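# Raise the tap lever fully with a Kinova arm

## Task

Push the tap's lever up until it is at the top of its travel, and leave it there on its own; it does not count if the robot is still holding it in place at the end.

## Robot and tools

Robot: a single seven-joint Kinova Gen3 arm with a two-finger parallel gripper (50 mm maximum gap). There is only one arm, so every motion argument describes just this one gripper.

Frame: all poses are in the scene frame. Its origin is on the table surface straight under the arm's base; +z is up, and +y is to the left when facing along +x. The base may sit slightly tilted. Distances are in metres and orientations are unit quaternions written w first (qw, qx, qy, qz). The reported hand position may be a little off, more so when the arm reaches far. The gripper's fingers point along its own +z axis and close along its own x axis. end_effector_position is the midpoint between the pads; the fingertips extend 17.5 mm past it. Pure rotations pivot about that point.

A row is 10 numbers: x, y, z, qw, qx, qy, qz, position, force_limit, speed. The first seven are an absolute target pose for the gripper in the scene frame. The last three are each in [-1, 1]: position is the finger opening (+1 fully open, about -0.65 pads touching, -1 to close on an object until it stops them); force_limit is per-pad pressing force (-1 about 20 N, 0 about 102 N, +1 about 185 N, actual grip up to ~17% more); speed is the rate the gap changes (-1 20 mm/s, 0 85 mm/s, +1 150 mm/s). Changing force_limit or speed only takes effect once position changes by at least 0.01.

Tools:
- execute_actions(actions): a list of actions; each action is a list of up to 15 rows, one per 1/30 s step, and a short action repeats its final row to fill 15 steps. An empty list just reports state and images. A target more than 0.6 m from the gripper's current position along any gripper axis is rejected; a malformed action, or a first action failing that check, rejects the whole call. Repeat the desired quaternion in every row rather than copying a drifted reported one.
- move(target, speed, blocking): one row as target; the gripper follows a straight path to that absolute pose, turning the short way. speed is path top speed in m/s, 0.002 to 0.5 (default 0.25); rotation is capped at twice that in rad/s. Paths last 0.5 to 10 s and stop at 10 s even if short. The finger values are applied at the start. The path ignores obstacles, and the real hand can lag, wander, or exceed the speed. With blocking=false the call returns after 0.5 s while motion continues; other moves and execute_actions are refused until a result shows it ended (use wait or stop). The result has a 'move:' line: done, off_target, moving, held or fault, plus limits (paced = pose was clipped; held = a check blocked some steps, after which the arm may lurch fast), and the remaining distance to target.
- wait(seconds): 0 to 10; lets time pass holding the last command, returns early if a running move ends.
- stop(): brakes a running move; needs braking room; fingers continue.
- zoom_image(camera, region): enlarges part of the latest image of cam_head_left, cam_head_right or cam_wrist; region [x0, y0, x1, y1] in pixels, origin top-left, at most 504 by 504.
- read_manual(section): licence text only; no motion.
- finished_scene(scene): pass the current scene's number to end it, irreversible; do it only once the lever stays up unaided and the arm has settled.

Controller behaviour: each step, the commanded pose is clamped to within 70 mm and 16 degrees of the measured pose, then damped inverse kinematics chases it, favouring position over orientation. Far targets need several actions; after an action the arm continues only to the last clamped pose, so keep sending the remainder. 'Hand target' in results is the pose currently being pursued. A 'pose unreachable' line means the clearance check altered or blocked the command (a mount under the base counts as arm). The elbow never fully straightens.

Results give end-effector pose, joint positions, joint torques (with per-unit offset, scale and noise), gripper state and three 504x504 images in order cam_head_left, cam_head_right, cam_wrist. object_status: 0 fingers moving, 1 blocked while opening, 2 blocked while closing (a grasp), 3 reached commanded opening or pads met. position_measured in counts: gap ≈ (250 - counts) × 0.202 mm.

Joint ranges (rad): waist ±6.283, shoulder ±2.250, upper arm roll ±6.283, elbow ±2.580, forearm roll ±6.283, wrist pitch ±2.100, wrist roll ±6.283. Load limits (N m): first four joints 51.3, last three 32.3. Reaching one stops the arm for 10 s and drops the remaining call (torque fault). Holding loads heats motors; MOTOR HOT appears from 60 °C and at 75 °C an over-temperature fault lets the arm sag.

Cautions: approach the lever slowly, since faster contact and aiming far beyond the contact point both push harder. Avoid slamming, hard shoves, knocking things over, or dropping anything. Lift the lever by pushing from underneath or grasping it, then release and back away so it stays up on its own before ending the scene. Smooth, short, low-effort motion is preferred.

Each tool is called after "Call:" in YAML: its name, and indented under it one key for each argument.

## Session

Call:
execute_actions:
  actions: []

Scene clock: 0.00 s.
end_effector_position=(+0.2475, -0.0731, +0.3659) position_measured=3 object_status=3 end_effector_quat_wxyz=(-0.302, +0.910, +0.278, -0.057)
Joint positions: [ 0.458  0.355  0.16   1.609 -0.32   1.759  1.279]
Joint velocities: [-0. -0. -0. -0. -0. -0.  0.]
Joint torques (N m, as the joint torque sensors report them, + toward a larger angle): no reading
Motor temperatures (°C, as the motors report them): [38 36 31 34 39 41 53]
Hand target: +0.247, -0.073, +0.366; -0.302, +0.910, +0.278, -0.057

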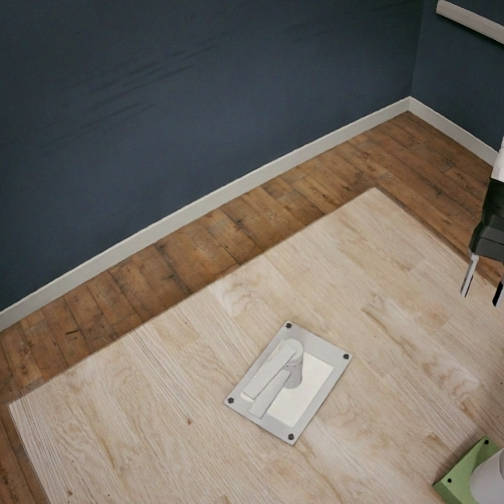

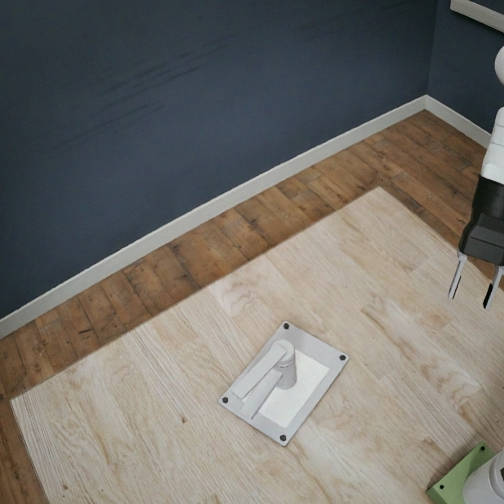

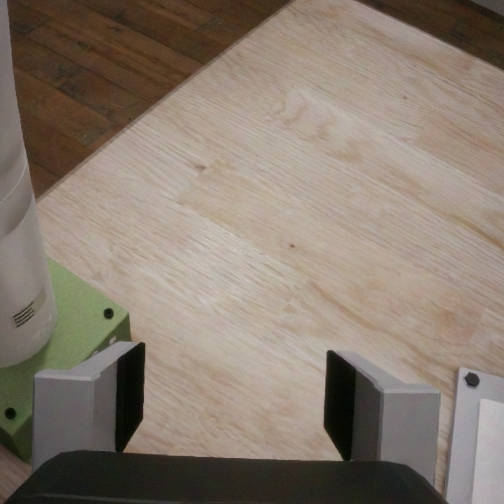

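Call:
zoom_image:
  camera: "cam_head_left"
  region: [210, 300, 370, 460]

Region (210, 300, 370, 460) of cam_head_left's 504x504 image, scaled by 3.150, with more detail than that image has.

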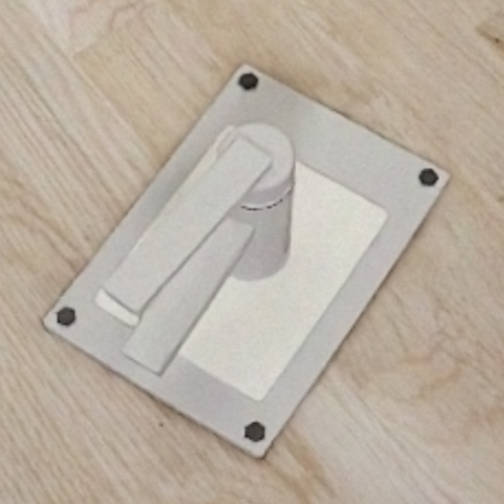

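Call:
move:
  target: [0.435,0.17,0.30,0,0.9925,0.122,0,1,-0.6,0]
  speed: 0.35

Scene clock: 15.73 s.
end_effector_position=(+0.4335, +0.1697, +0.2997) position_measured=3 object_status=3 end_effector_quat_wxyz=(+0.000, +0.993, +0.121, -0.002)
Joint positions: [-0.375  0.393 -0.02   1.494  0.     1.252 -0.125]
Joint velocities: [-0.003  0.003 -0.001 -0.001  0.001  0.001 -0.001]
Joint torques (N m, as the joint torque sensors report them, + toward a larger angle): [  0.32 -16.42   0.56  -8.4    0.13   0.09  -0.09]
Motor temperatures (°C, as the motors report them): [38 36 31 34 39 41 53]
Hand target: +0.433, +0.170, +0.300; +0.000, +0.993, +0.122, -0.002
Off the commanded pose: 0.002 m, 0 deg.
move: done

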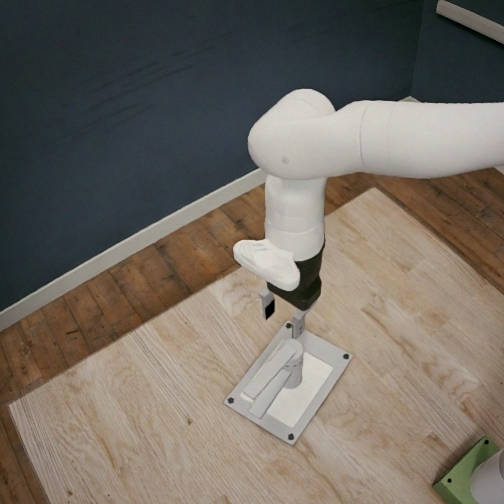

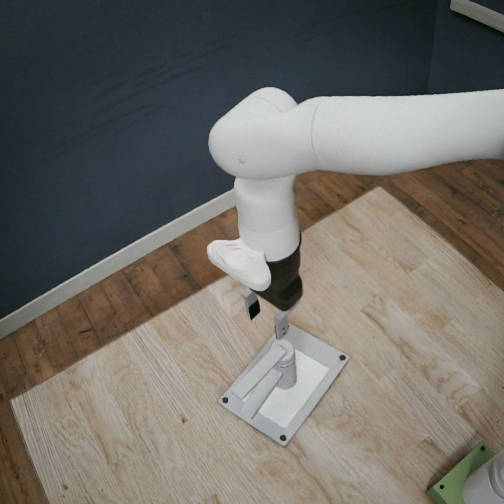

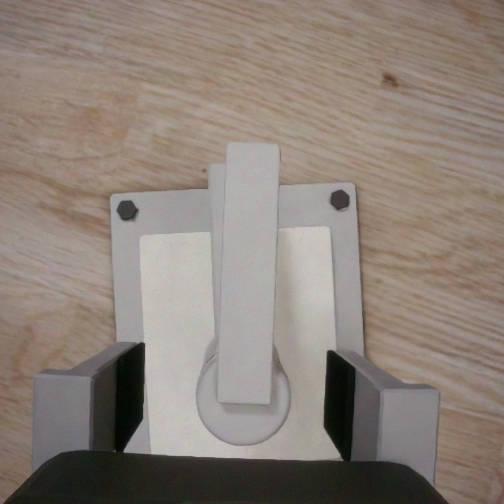

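Call:
move:
  target: [0.422,0.239,0.21,0,0.9925,0.122,0,1,-0.6,0]
  speed: 0.3

Call:
zoom_image:
  camera: "cam_head_left"
  region: [200, 290, 360, 450]

Scene clock: 22.37 s.
end_effector_position=(+0.4221, +0.2387, +0.2102) position_measured=3 object_status=3 end_effector_quat_wxyz=(+0.000, +0.993, +0.122, -0.000)
Joint positions: [-0.503  0.514 -0.048  1.606  0.02   1.014 -0.287]
Joint velocities: [-0.005  0.003 -0.001 -0.     0.001 -0.001 -0.002]
Joint torques (N m, as the joint torque sensors report them, + toward a larger angle): [  0.42 -18.15   0.58  -8.15   0.11   0.36  -0.14]
Motor temperatures (°C, as the motors report them): [38 36 31 34 39 41 53]
Hand target: +0.422, +0.239, +0.210; +0.000, +0.993, +0.122, -0.000
Off the commanded pose: 0.000 m, 0 deg.
move: done

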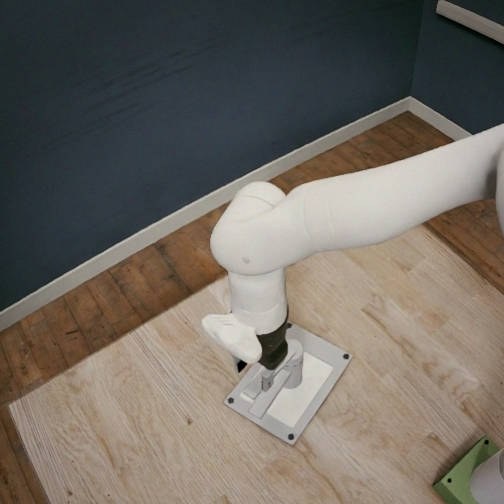

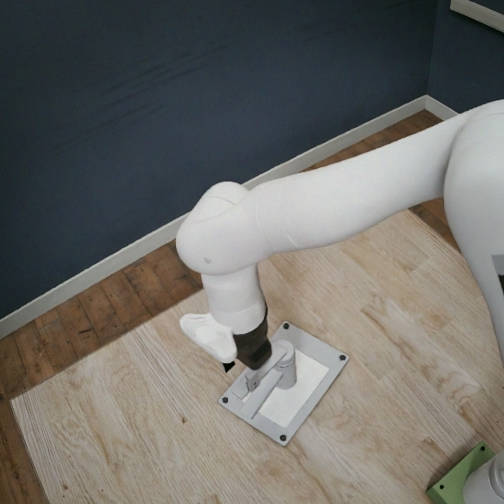

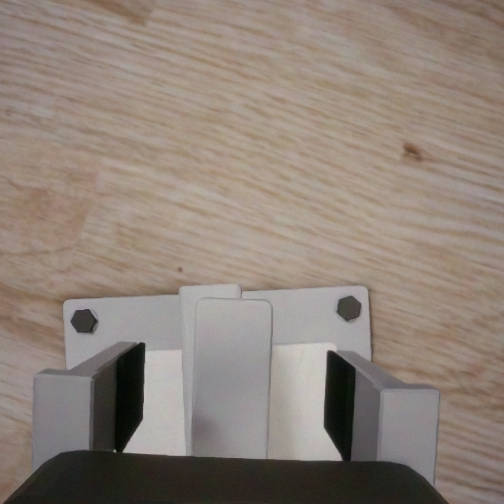

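Region (200, 290, 360, 450) of cam_head_left's 504x504 image, scaled by 3.150, with more detail than that image has.

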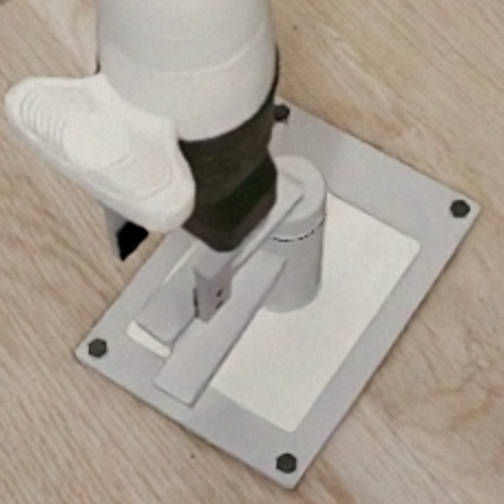

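Call:
move:
  target: [0.4217,0.239,0.143,0,0.9925,0.122,0,0.5,-0.6,0]
  speed: 0.15

Call:
execute_actions:
  actions:
    - [[0.4217,0.239,0.143,0,0.9925,0.122,0,-1,-0.6,0]]

Call:
zoom_image:
  camera: "cam_head_left"
  region: [200, 290, 360, 450]

Scene clock: 30.10 s.
end_effector_position=(+0.4219, +0.2390, +0.1432) position_measured=78 object_status=3 end_effector_quat_wxyz=(-0.000, +0.993, +0.122, +0.000)
Joint positions: [-0.505  0.61  -0.048  1.691  0.028  0.833 -0.294]
Joint velocities: [-0.001  0.004 -0.     0.001  0.    -0.002 -0.   ]
Joint torques (N m, as the joint torque sensors report them, + toward a larger angle): [  0.65 -18.07   0.58  -6.93   0.19   0.17  -0.2 ]
Motor temperatures (°C, as the motors report them): [38 36 31 34 39 41 53]
Hand target: +0.422, +0.239, +0.143; +0.000, +0.993, +0.122, +0.000
Off the commanded pose: 0.000 m, 0 deg.
move: done

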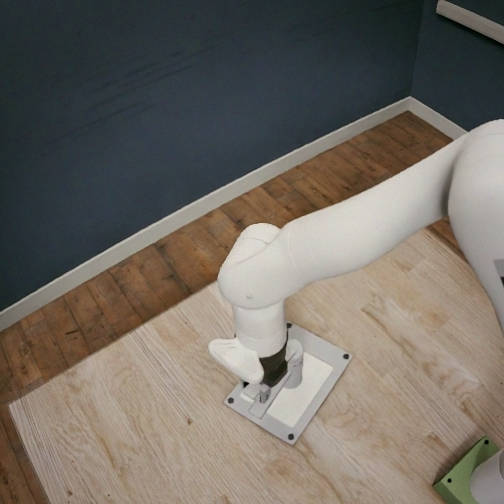

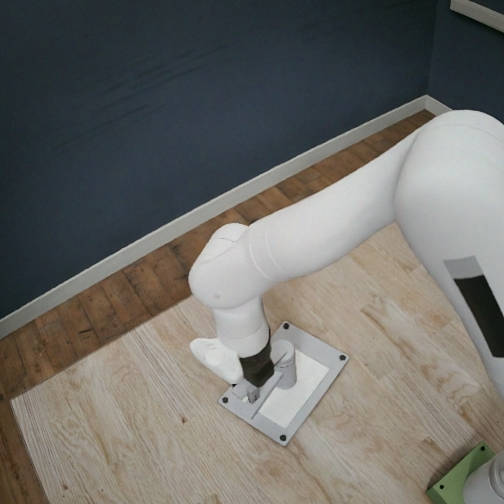

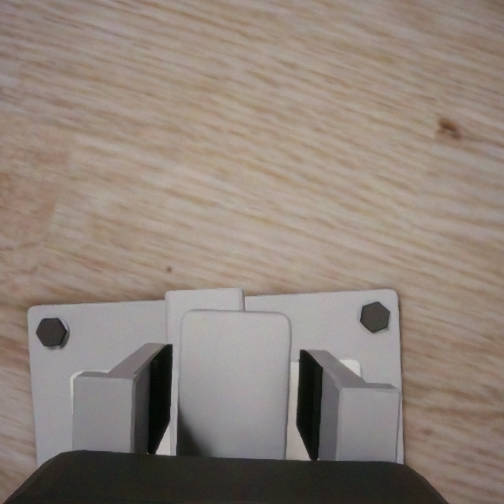

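Scene clock: 30.60 s.
end_effector_position=(+0.4217, +0.2390, +0.1431) position_measured=125 object_status=2 end_effector_quat_wxyz=(-0.000, +0.993, +0.122, -0.000)
Joint positions: [-0.505  0.61  -0.048  1.691  0.028  0.833 -0.294]
Joint velocities: [ 0.  0.  0. -0.  0. -0. -0.]
Joint torques (N m, as the joint torque sensors report them, + toward a larger angle): [  0.52 -18.63   0.54  -6.79   0.31   0.07  -0.4 ]
Motor temperatures (°C, as the motors report them): [38 36 31 34 39 41 53]
Hand target: +0.422, +0.239, +0.143; +0.000, +0.993, +0.122, +0.000
Off the commanded pose: 0.000 m, 0 deg.

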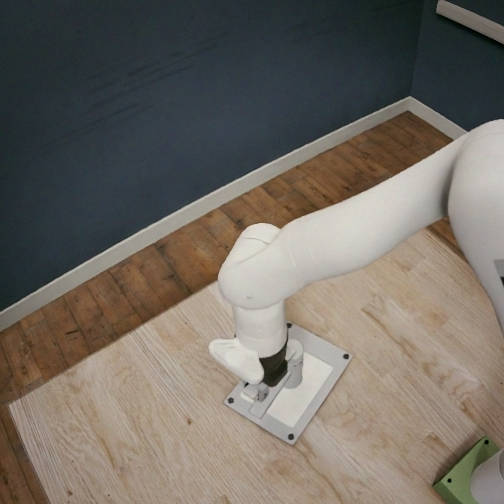

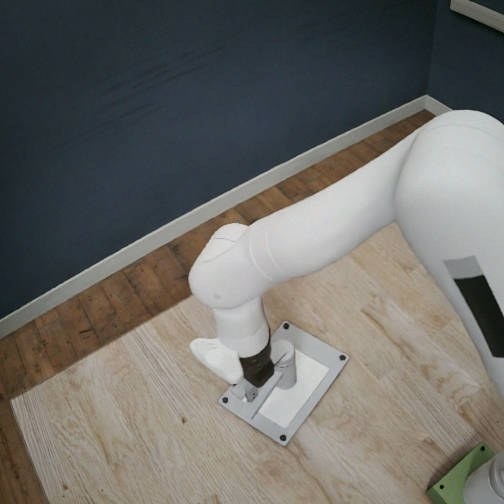

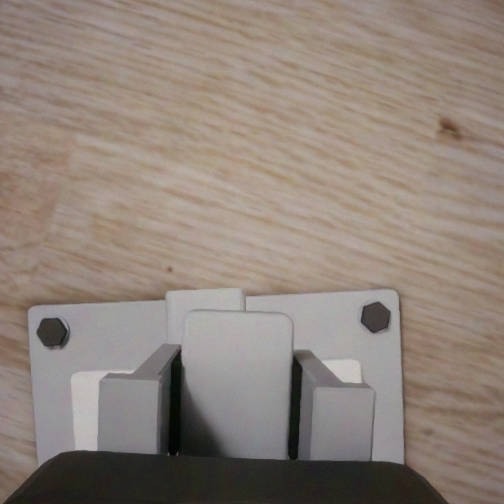

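Region (200, 290, 360, 450) of cam_head_left's 504x504 image, scaled by 3.150, with more detail than that image has.

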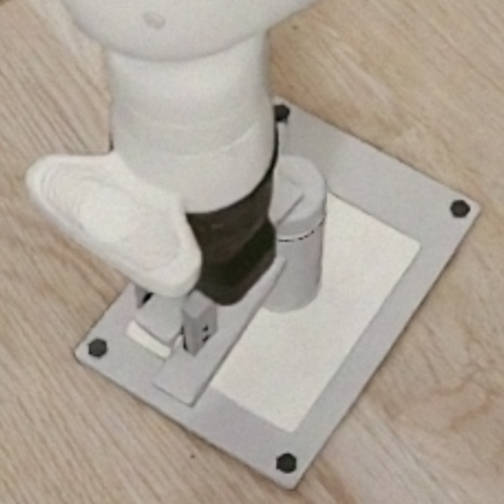

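Call:
move:
  target: [0.4231,0.2335,0.173,-0.1552,0.9803,0.1205,-0.0191,-1,-0.6,0]
  speed: 0.1

Scene clock: 35.80 s.
end_effector_position=(+0.4232, +0.2335, +0.1729) position_measured=125 object_status=2 end_effector_quat_wxyz=(-0.155, +0.980, +0.121, -0.019)
Joint positions: [-0.137  0.595 -0.261  1.718 -0.239  0.826  0.08 ]
Joint velocities: [ 0.008  0.001 -0.004  0.    -0.007  0.002  0.007]
Joint torques (N m, as the joint torque sensors report them, + toward a larger angle): [  0.95 -18.54  -1.49  -6.87  -0.78   0.66  -0.28]
Motor temperatures (°C, as the motors report them): [38 36 31 34 39 41 53]
Hand target: +0.423, +0.234, +0.173; -0.156, +0.980, +0.121, -0.019
Off the commanded pose: 0.000 m, 0 deg.
move: done

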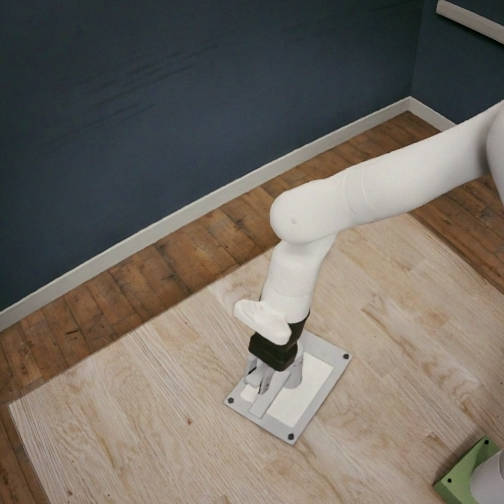

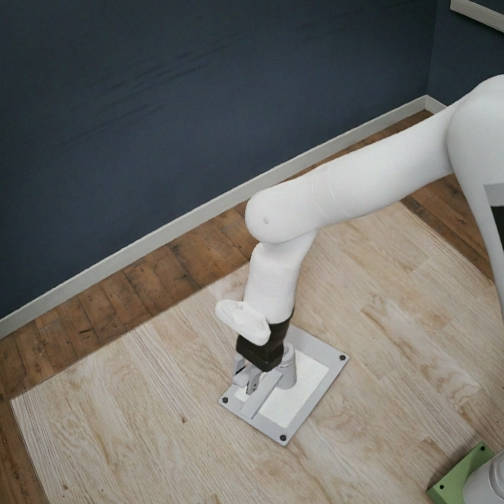

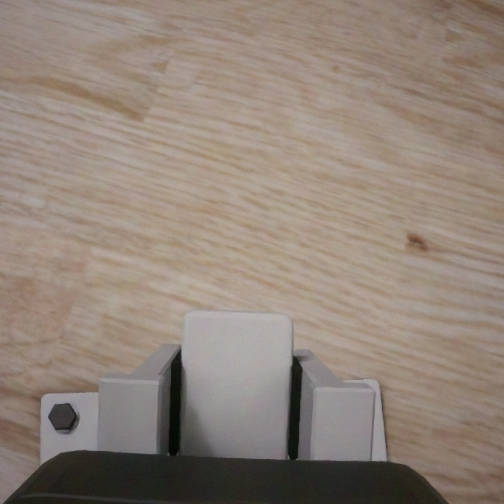

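Call:
move:
  target: [0.4242,0.2289,0.1837,-0.2148,0.969,0.1191,-0.0264,-1,-0.6,0]
  speed: 0.07

Scene clock: 38.93 s.
end_effector_position=(+0.4242, +0.2298, +0.1826) position_measured=125 object_status=2 end_effector_quat_wxyz=(-0.215, +0.969, +0.120, -0.027)
Joint positions: [-0.001  0.622 -0.339  1.716 -0.335  0.851  0.217]
Joint velocities: [ 0.007  0.004 -0.004 -0.    -0.007  0.002  0.008]
Joint torques (N m, as the joint torque sensors report them, + toward a larger angle): [  1.6  -20.11  -1.57  -6.65  -1.64   1.64  -0.06]
Motor temperatures (°C, as the motors report them): [38 36 31 34 39 41 53]
Hand target: +0.424, +0.229, +0.184; -0.215, +0.969, +0.119, -0.026
Off the commanded pose: 0.001 m, 0 deg.
move: done

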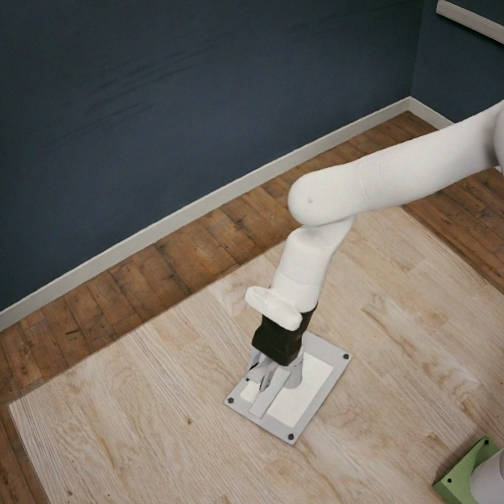

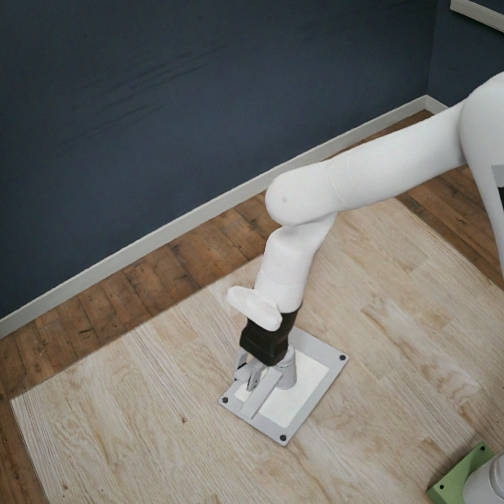

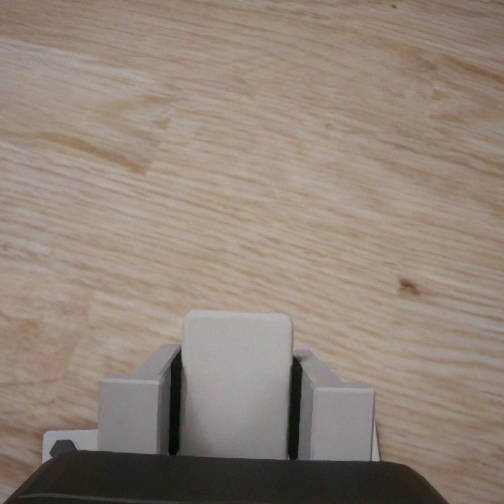

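Possibly near the stop; probe 4 mm further along the tangent.

Call:
execute_actions:
  actions:
    - [[0.4243,0.2286,0.1844,-0.2148,0.969,0.1191,-0.0264,-1,-0.6,0],[0.4243,0.2283,0.185,-0.2148,0.969,0.1191,-0.0264,-1,-0.6,0],[0.4244,0.228,0.1856,-0.2148,0.969,0.1191,-0.0264,-1,-0.6,0],[0.4245,0.2278,0.1862,-0.2148,0.969,0.1191,-0.0264,-1,-0.6,0],[0.4246,0.2275,0.1868,-0.2148,0.969,0.1191,-0.0264,-1,-0.6,0],[0.4246,0.2272,0.1873,-0.2148,0.969,0.1191,-0.0264,-1,-0.6,0]]

Scene clock: 42.97 s.
end_effector_position=(+0.4236, +0.2296, +0.1828) position_measured=125 object_status=2 end_effector_quat_wxyz=(-0.215, +0.969, +0.121, -0.029)
Joint positions: [ 0.     0.623 -0.34   1.712 -0.333  0.857  0.217]
Joint velocities: [-0.     0.    -0.002 -0.001  0.001  0.001 -0.002]
Joint torques (N m, as the joint torque sensors report them, + toward a larger angle): [  4.06 -24.78  -1.39  -6.53  -1.49   3.81  -0.49]
Motor temperatures (°C, as the motors report them): [38 36 31 34 39 41 53]
Hand target: +0.425, +0.227, +0.187; -0.215, +0.969, +0.119, -0.026
Off the commanded pose: 0.005 m, 0 deg.

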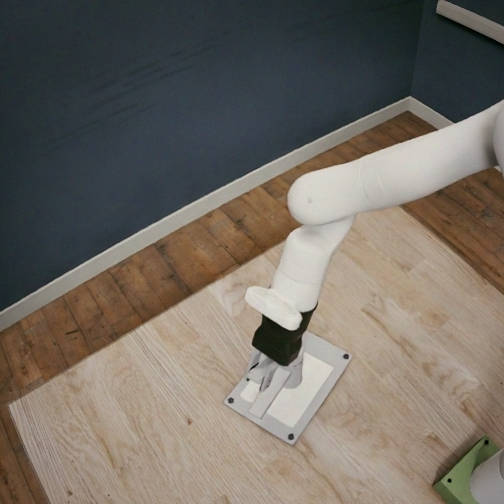

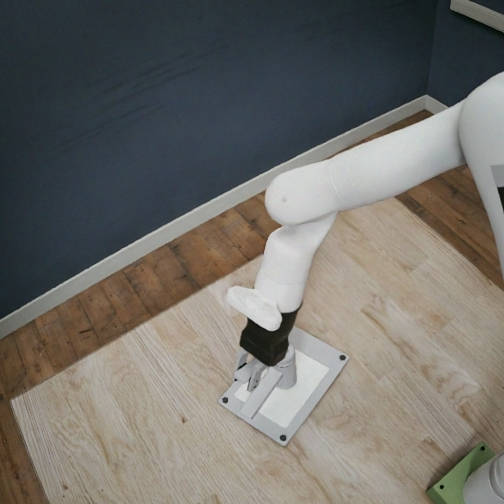

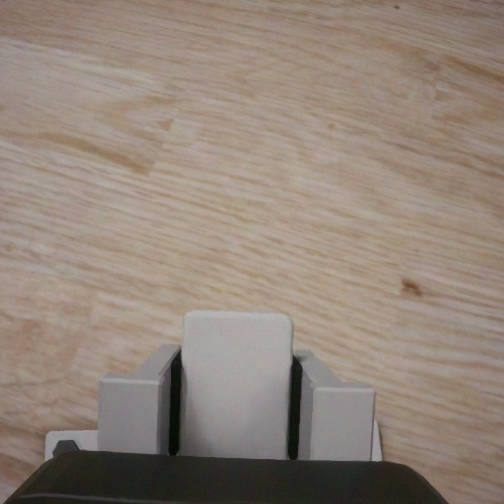

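At the stop. Release and withdraw.

Call:
execute_actions:
  actions:
    - [[0.424,0.2292,0.1835,-0.2148,0.969,0.1191,-0.0264,-1,-0.6,0],[0.424,0.2292,0.1835,-0.2148,0.969,0.1191,-0.0264,-1,-0.6,0],[0.424,0.2292,0.1835,-0.2148,0.969,0.1191,-0.0264,-1,-0.6,0],[0.424,0.2292,0.1835,-0.2148,0.969,0.1191,-0.0264,-1,-0.6,0],[0.424,0.2292,0.1835,-0.2148,0.969,0.1191,-0.0264,-1,-0.6,0],[0.424,0.2292,0.1835,-0.2148,0.969,0.1191,-0.0264,-1,-0.6,0],[0.424,0.2292,0.1835,-0.2148,0.969,0.1191,-0.0264,1,-0.6,0]]

Call:
move:
  target: [0.431,0.202,0.243,-0.2148,0.969,0.1191,-0.0264,1,-0.6,0]
  speed: 0.2

Call:
zoom_image:
  camera: "cam_head_left"
  region: [200, 290, 360, 450]

Scene clock: 48.53 s.
end_effector_position=(+0.4240, +0.2292, +0.1834) position_measured=6 object_status=0 end_effector_quat_wxyz=(-0.215, +0.969, +0.119, -0.026)
Joint positions: [ 0.001  0.619 -0.339  1.717 -0.335  0.852  0.217]
Joint velocities: [ 0.001 -0.002 -0.     0.001 -0.    -0.    -0.   ]
Joint torques (N m, as the joint torque sensors report them, + toward a larger angle): [  0.53 -18.11  -1.61  -6.47  -0.8    0.47  -0.21]
Motor temperatures (°C, as the motors report them): [38 37 31 34 39 41 53]
Hand target: +0.424, +0.229, +0.183; -0.215, +0.969, +0.119, -0.026
Off the commanded pose: 0.000 m, 0 deg.

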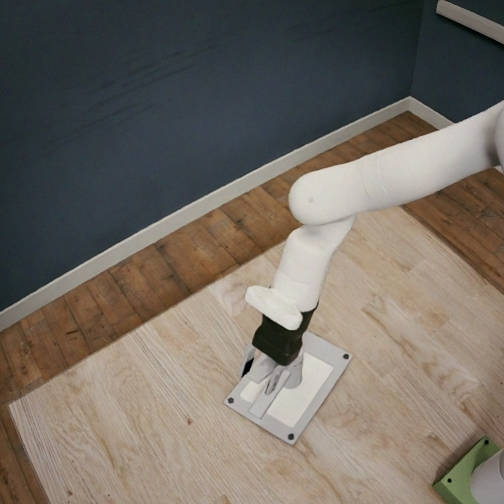

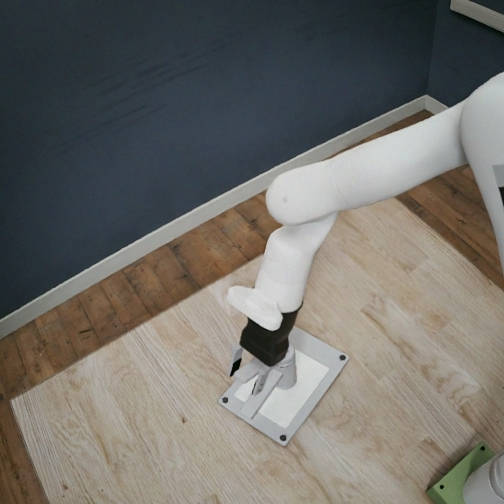

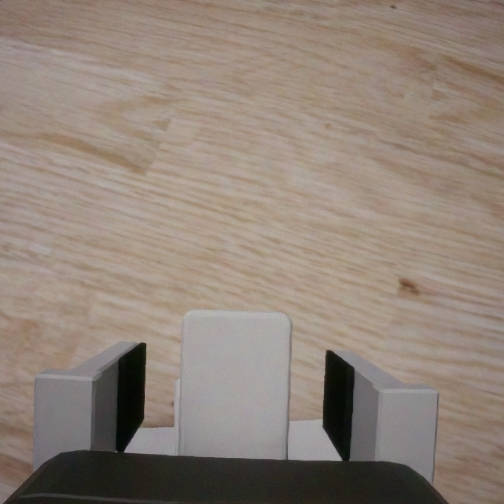

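Scene clock: 49.37 s.
end_effector_position=(+0.4309, +0.2021, +0.2429) position_measured=3 object_status=3 end_effector_quat_wxyz=(-0.215, +0.969, +0.119, -0.026)
Joint positions: [ 0.055  0.535 -0.328  1.632 -0.326  1.035  0.213]
Joint velocities: [ 0.002 -0.003  0.001 -0.002 -0.     0.003  0.001]
Joint torques (N m, as the joint torque sensors report them, + toward a larger angle): [  0.62 -17.54  -1.52  -7.6   -1.01   0.77  -0.23]
Motor temperatures (°C, as the motors report them): [38 37 31 34 39 41 53]
Hand target: +0.431, +0.202, +0.243; -0.215, +0.969, +0.119, -0.026
Off the commanded pose: 0.000 m, 0 deg.
move: done

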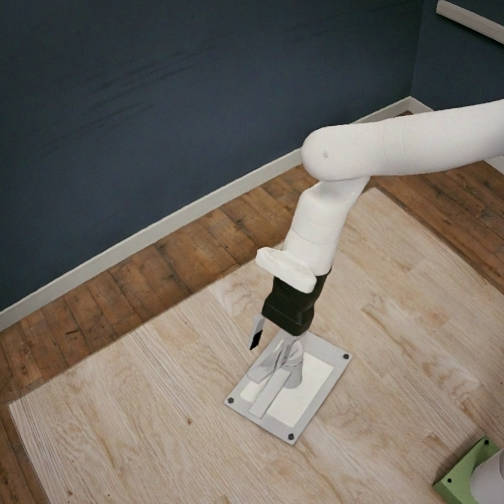

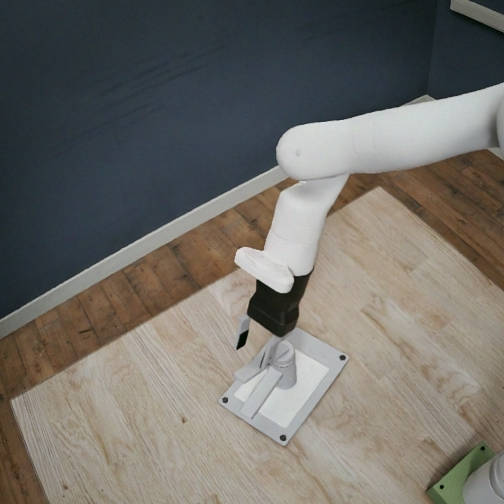

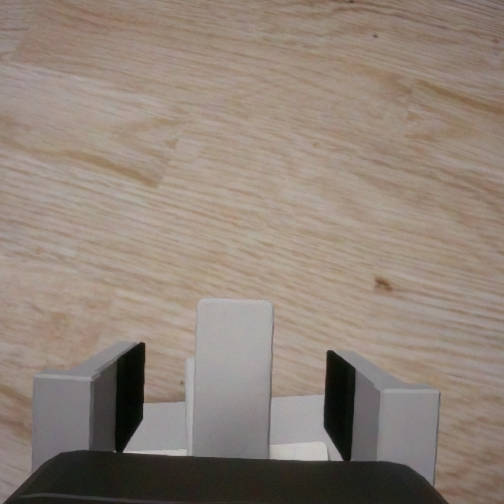

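Region (200, 290, 360, 450) of cam_head_left's 504x504 image, scaled by 3.150, with more detail than that image has.

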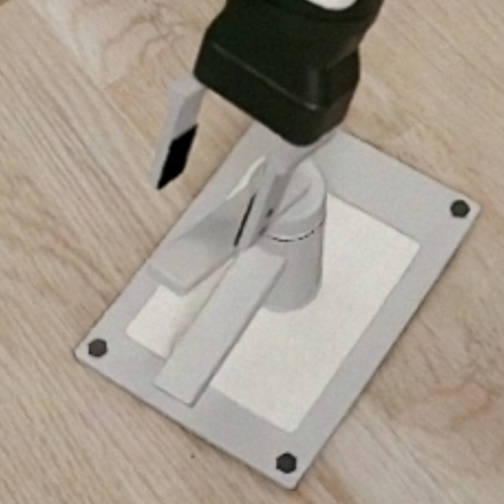

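Call:
finished_scene:
  scene: 2

The scene is finished: the task was done.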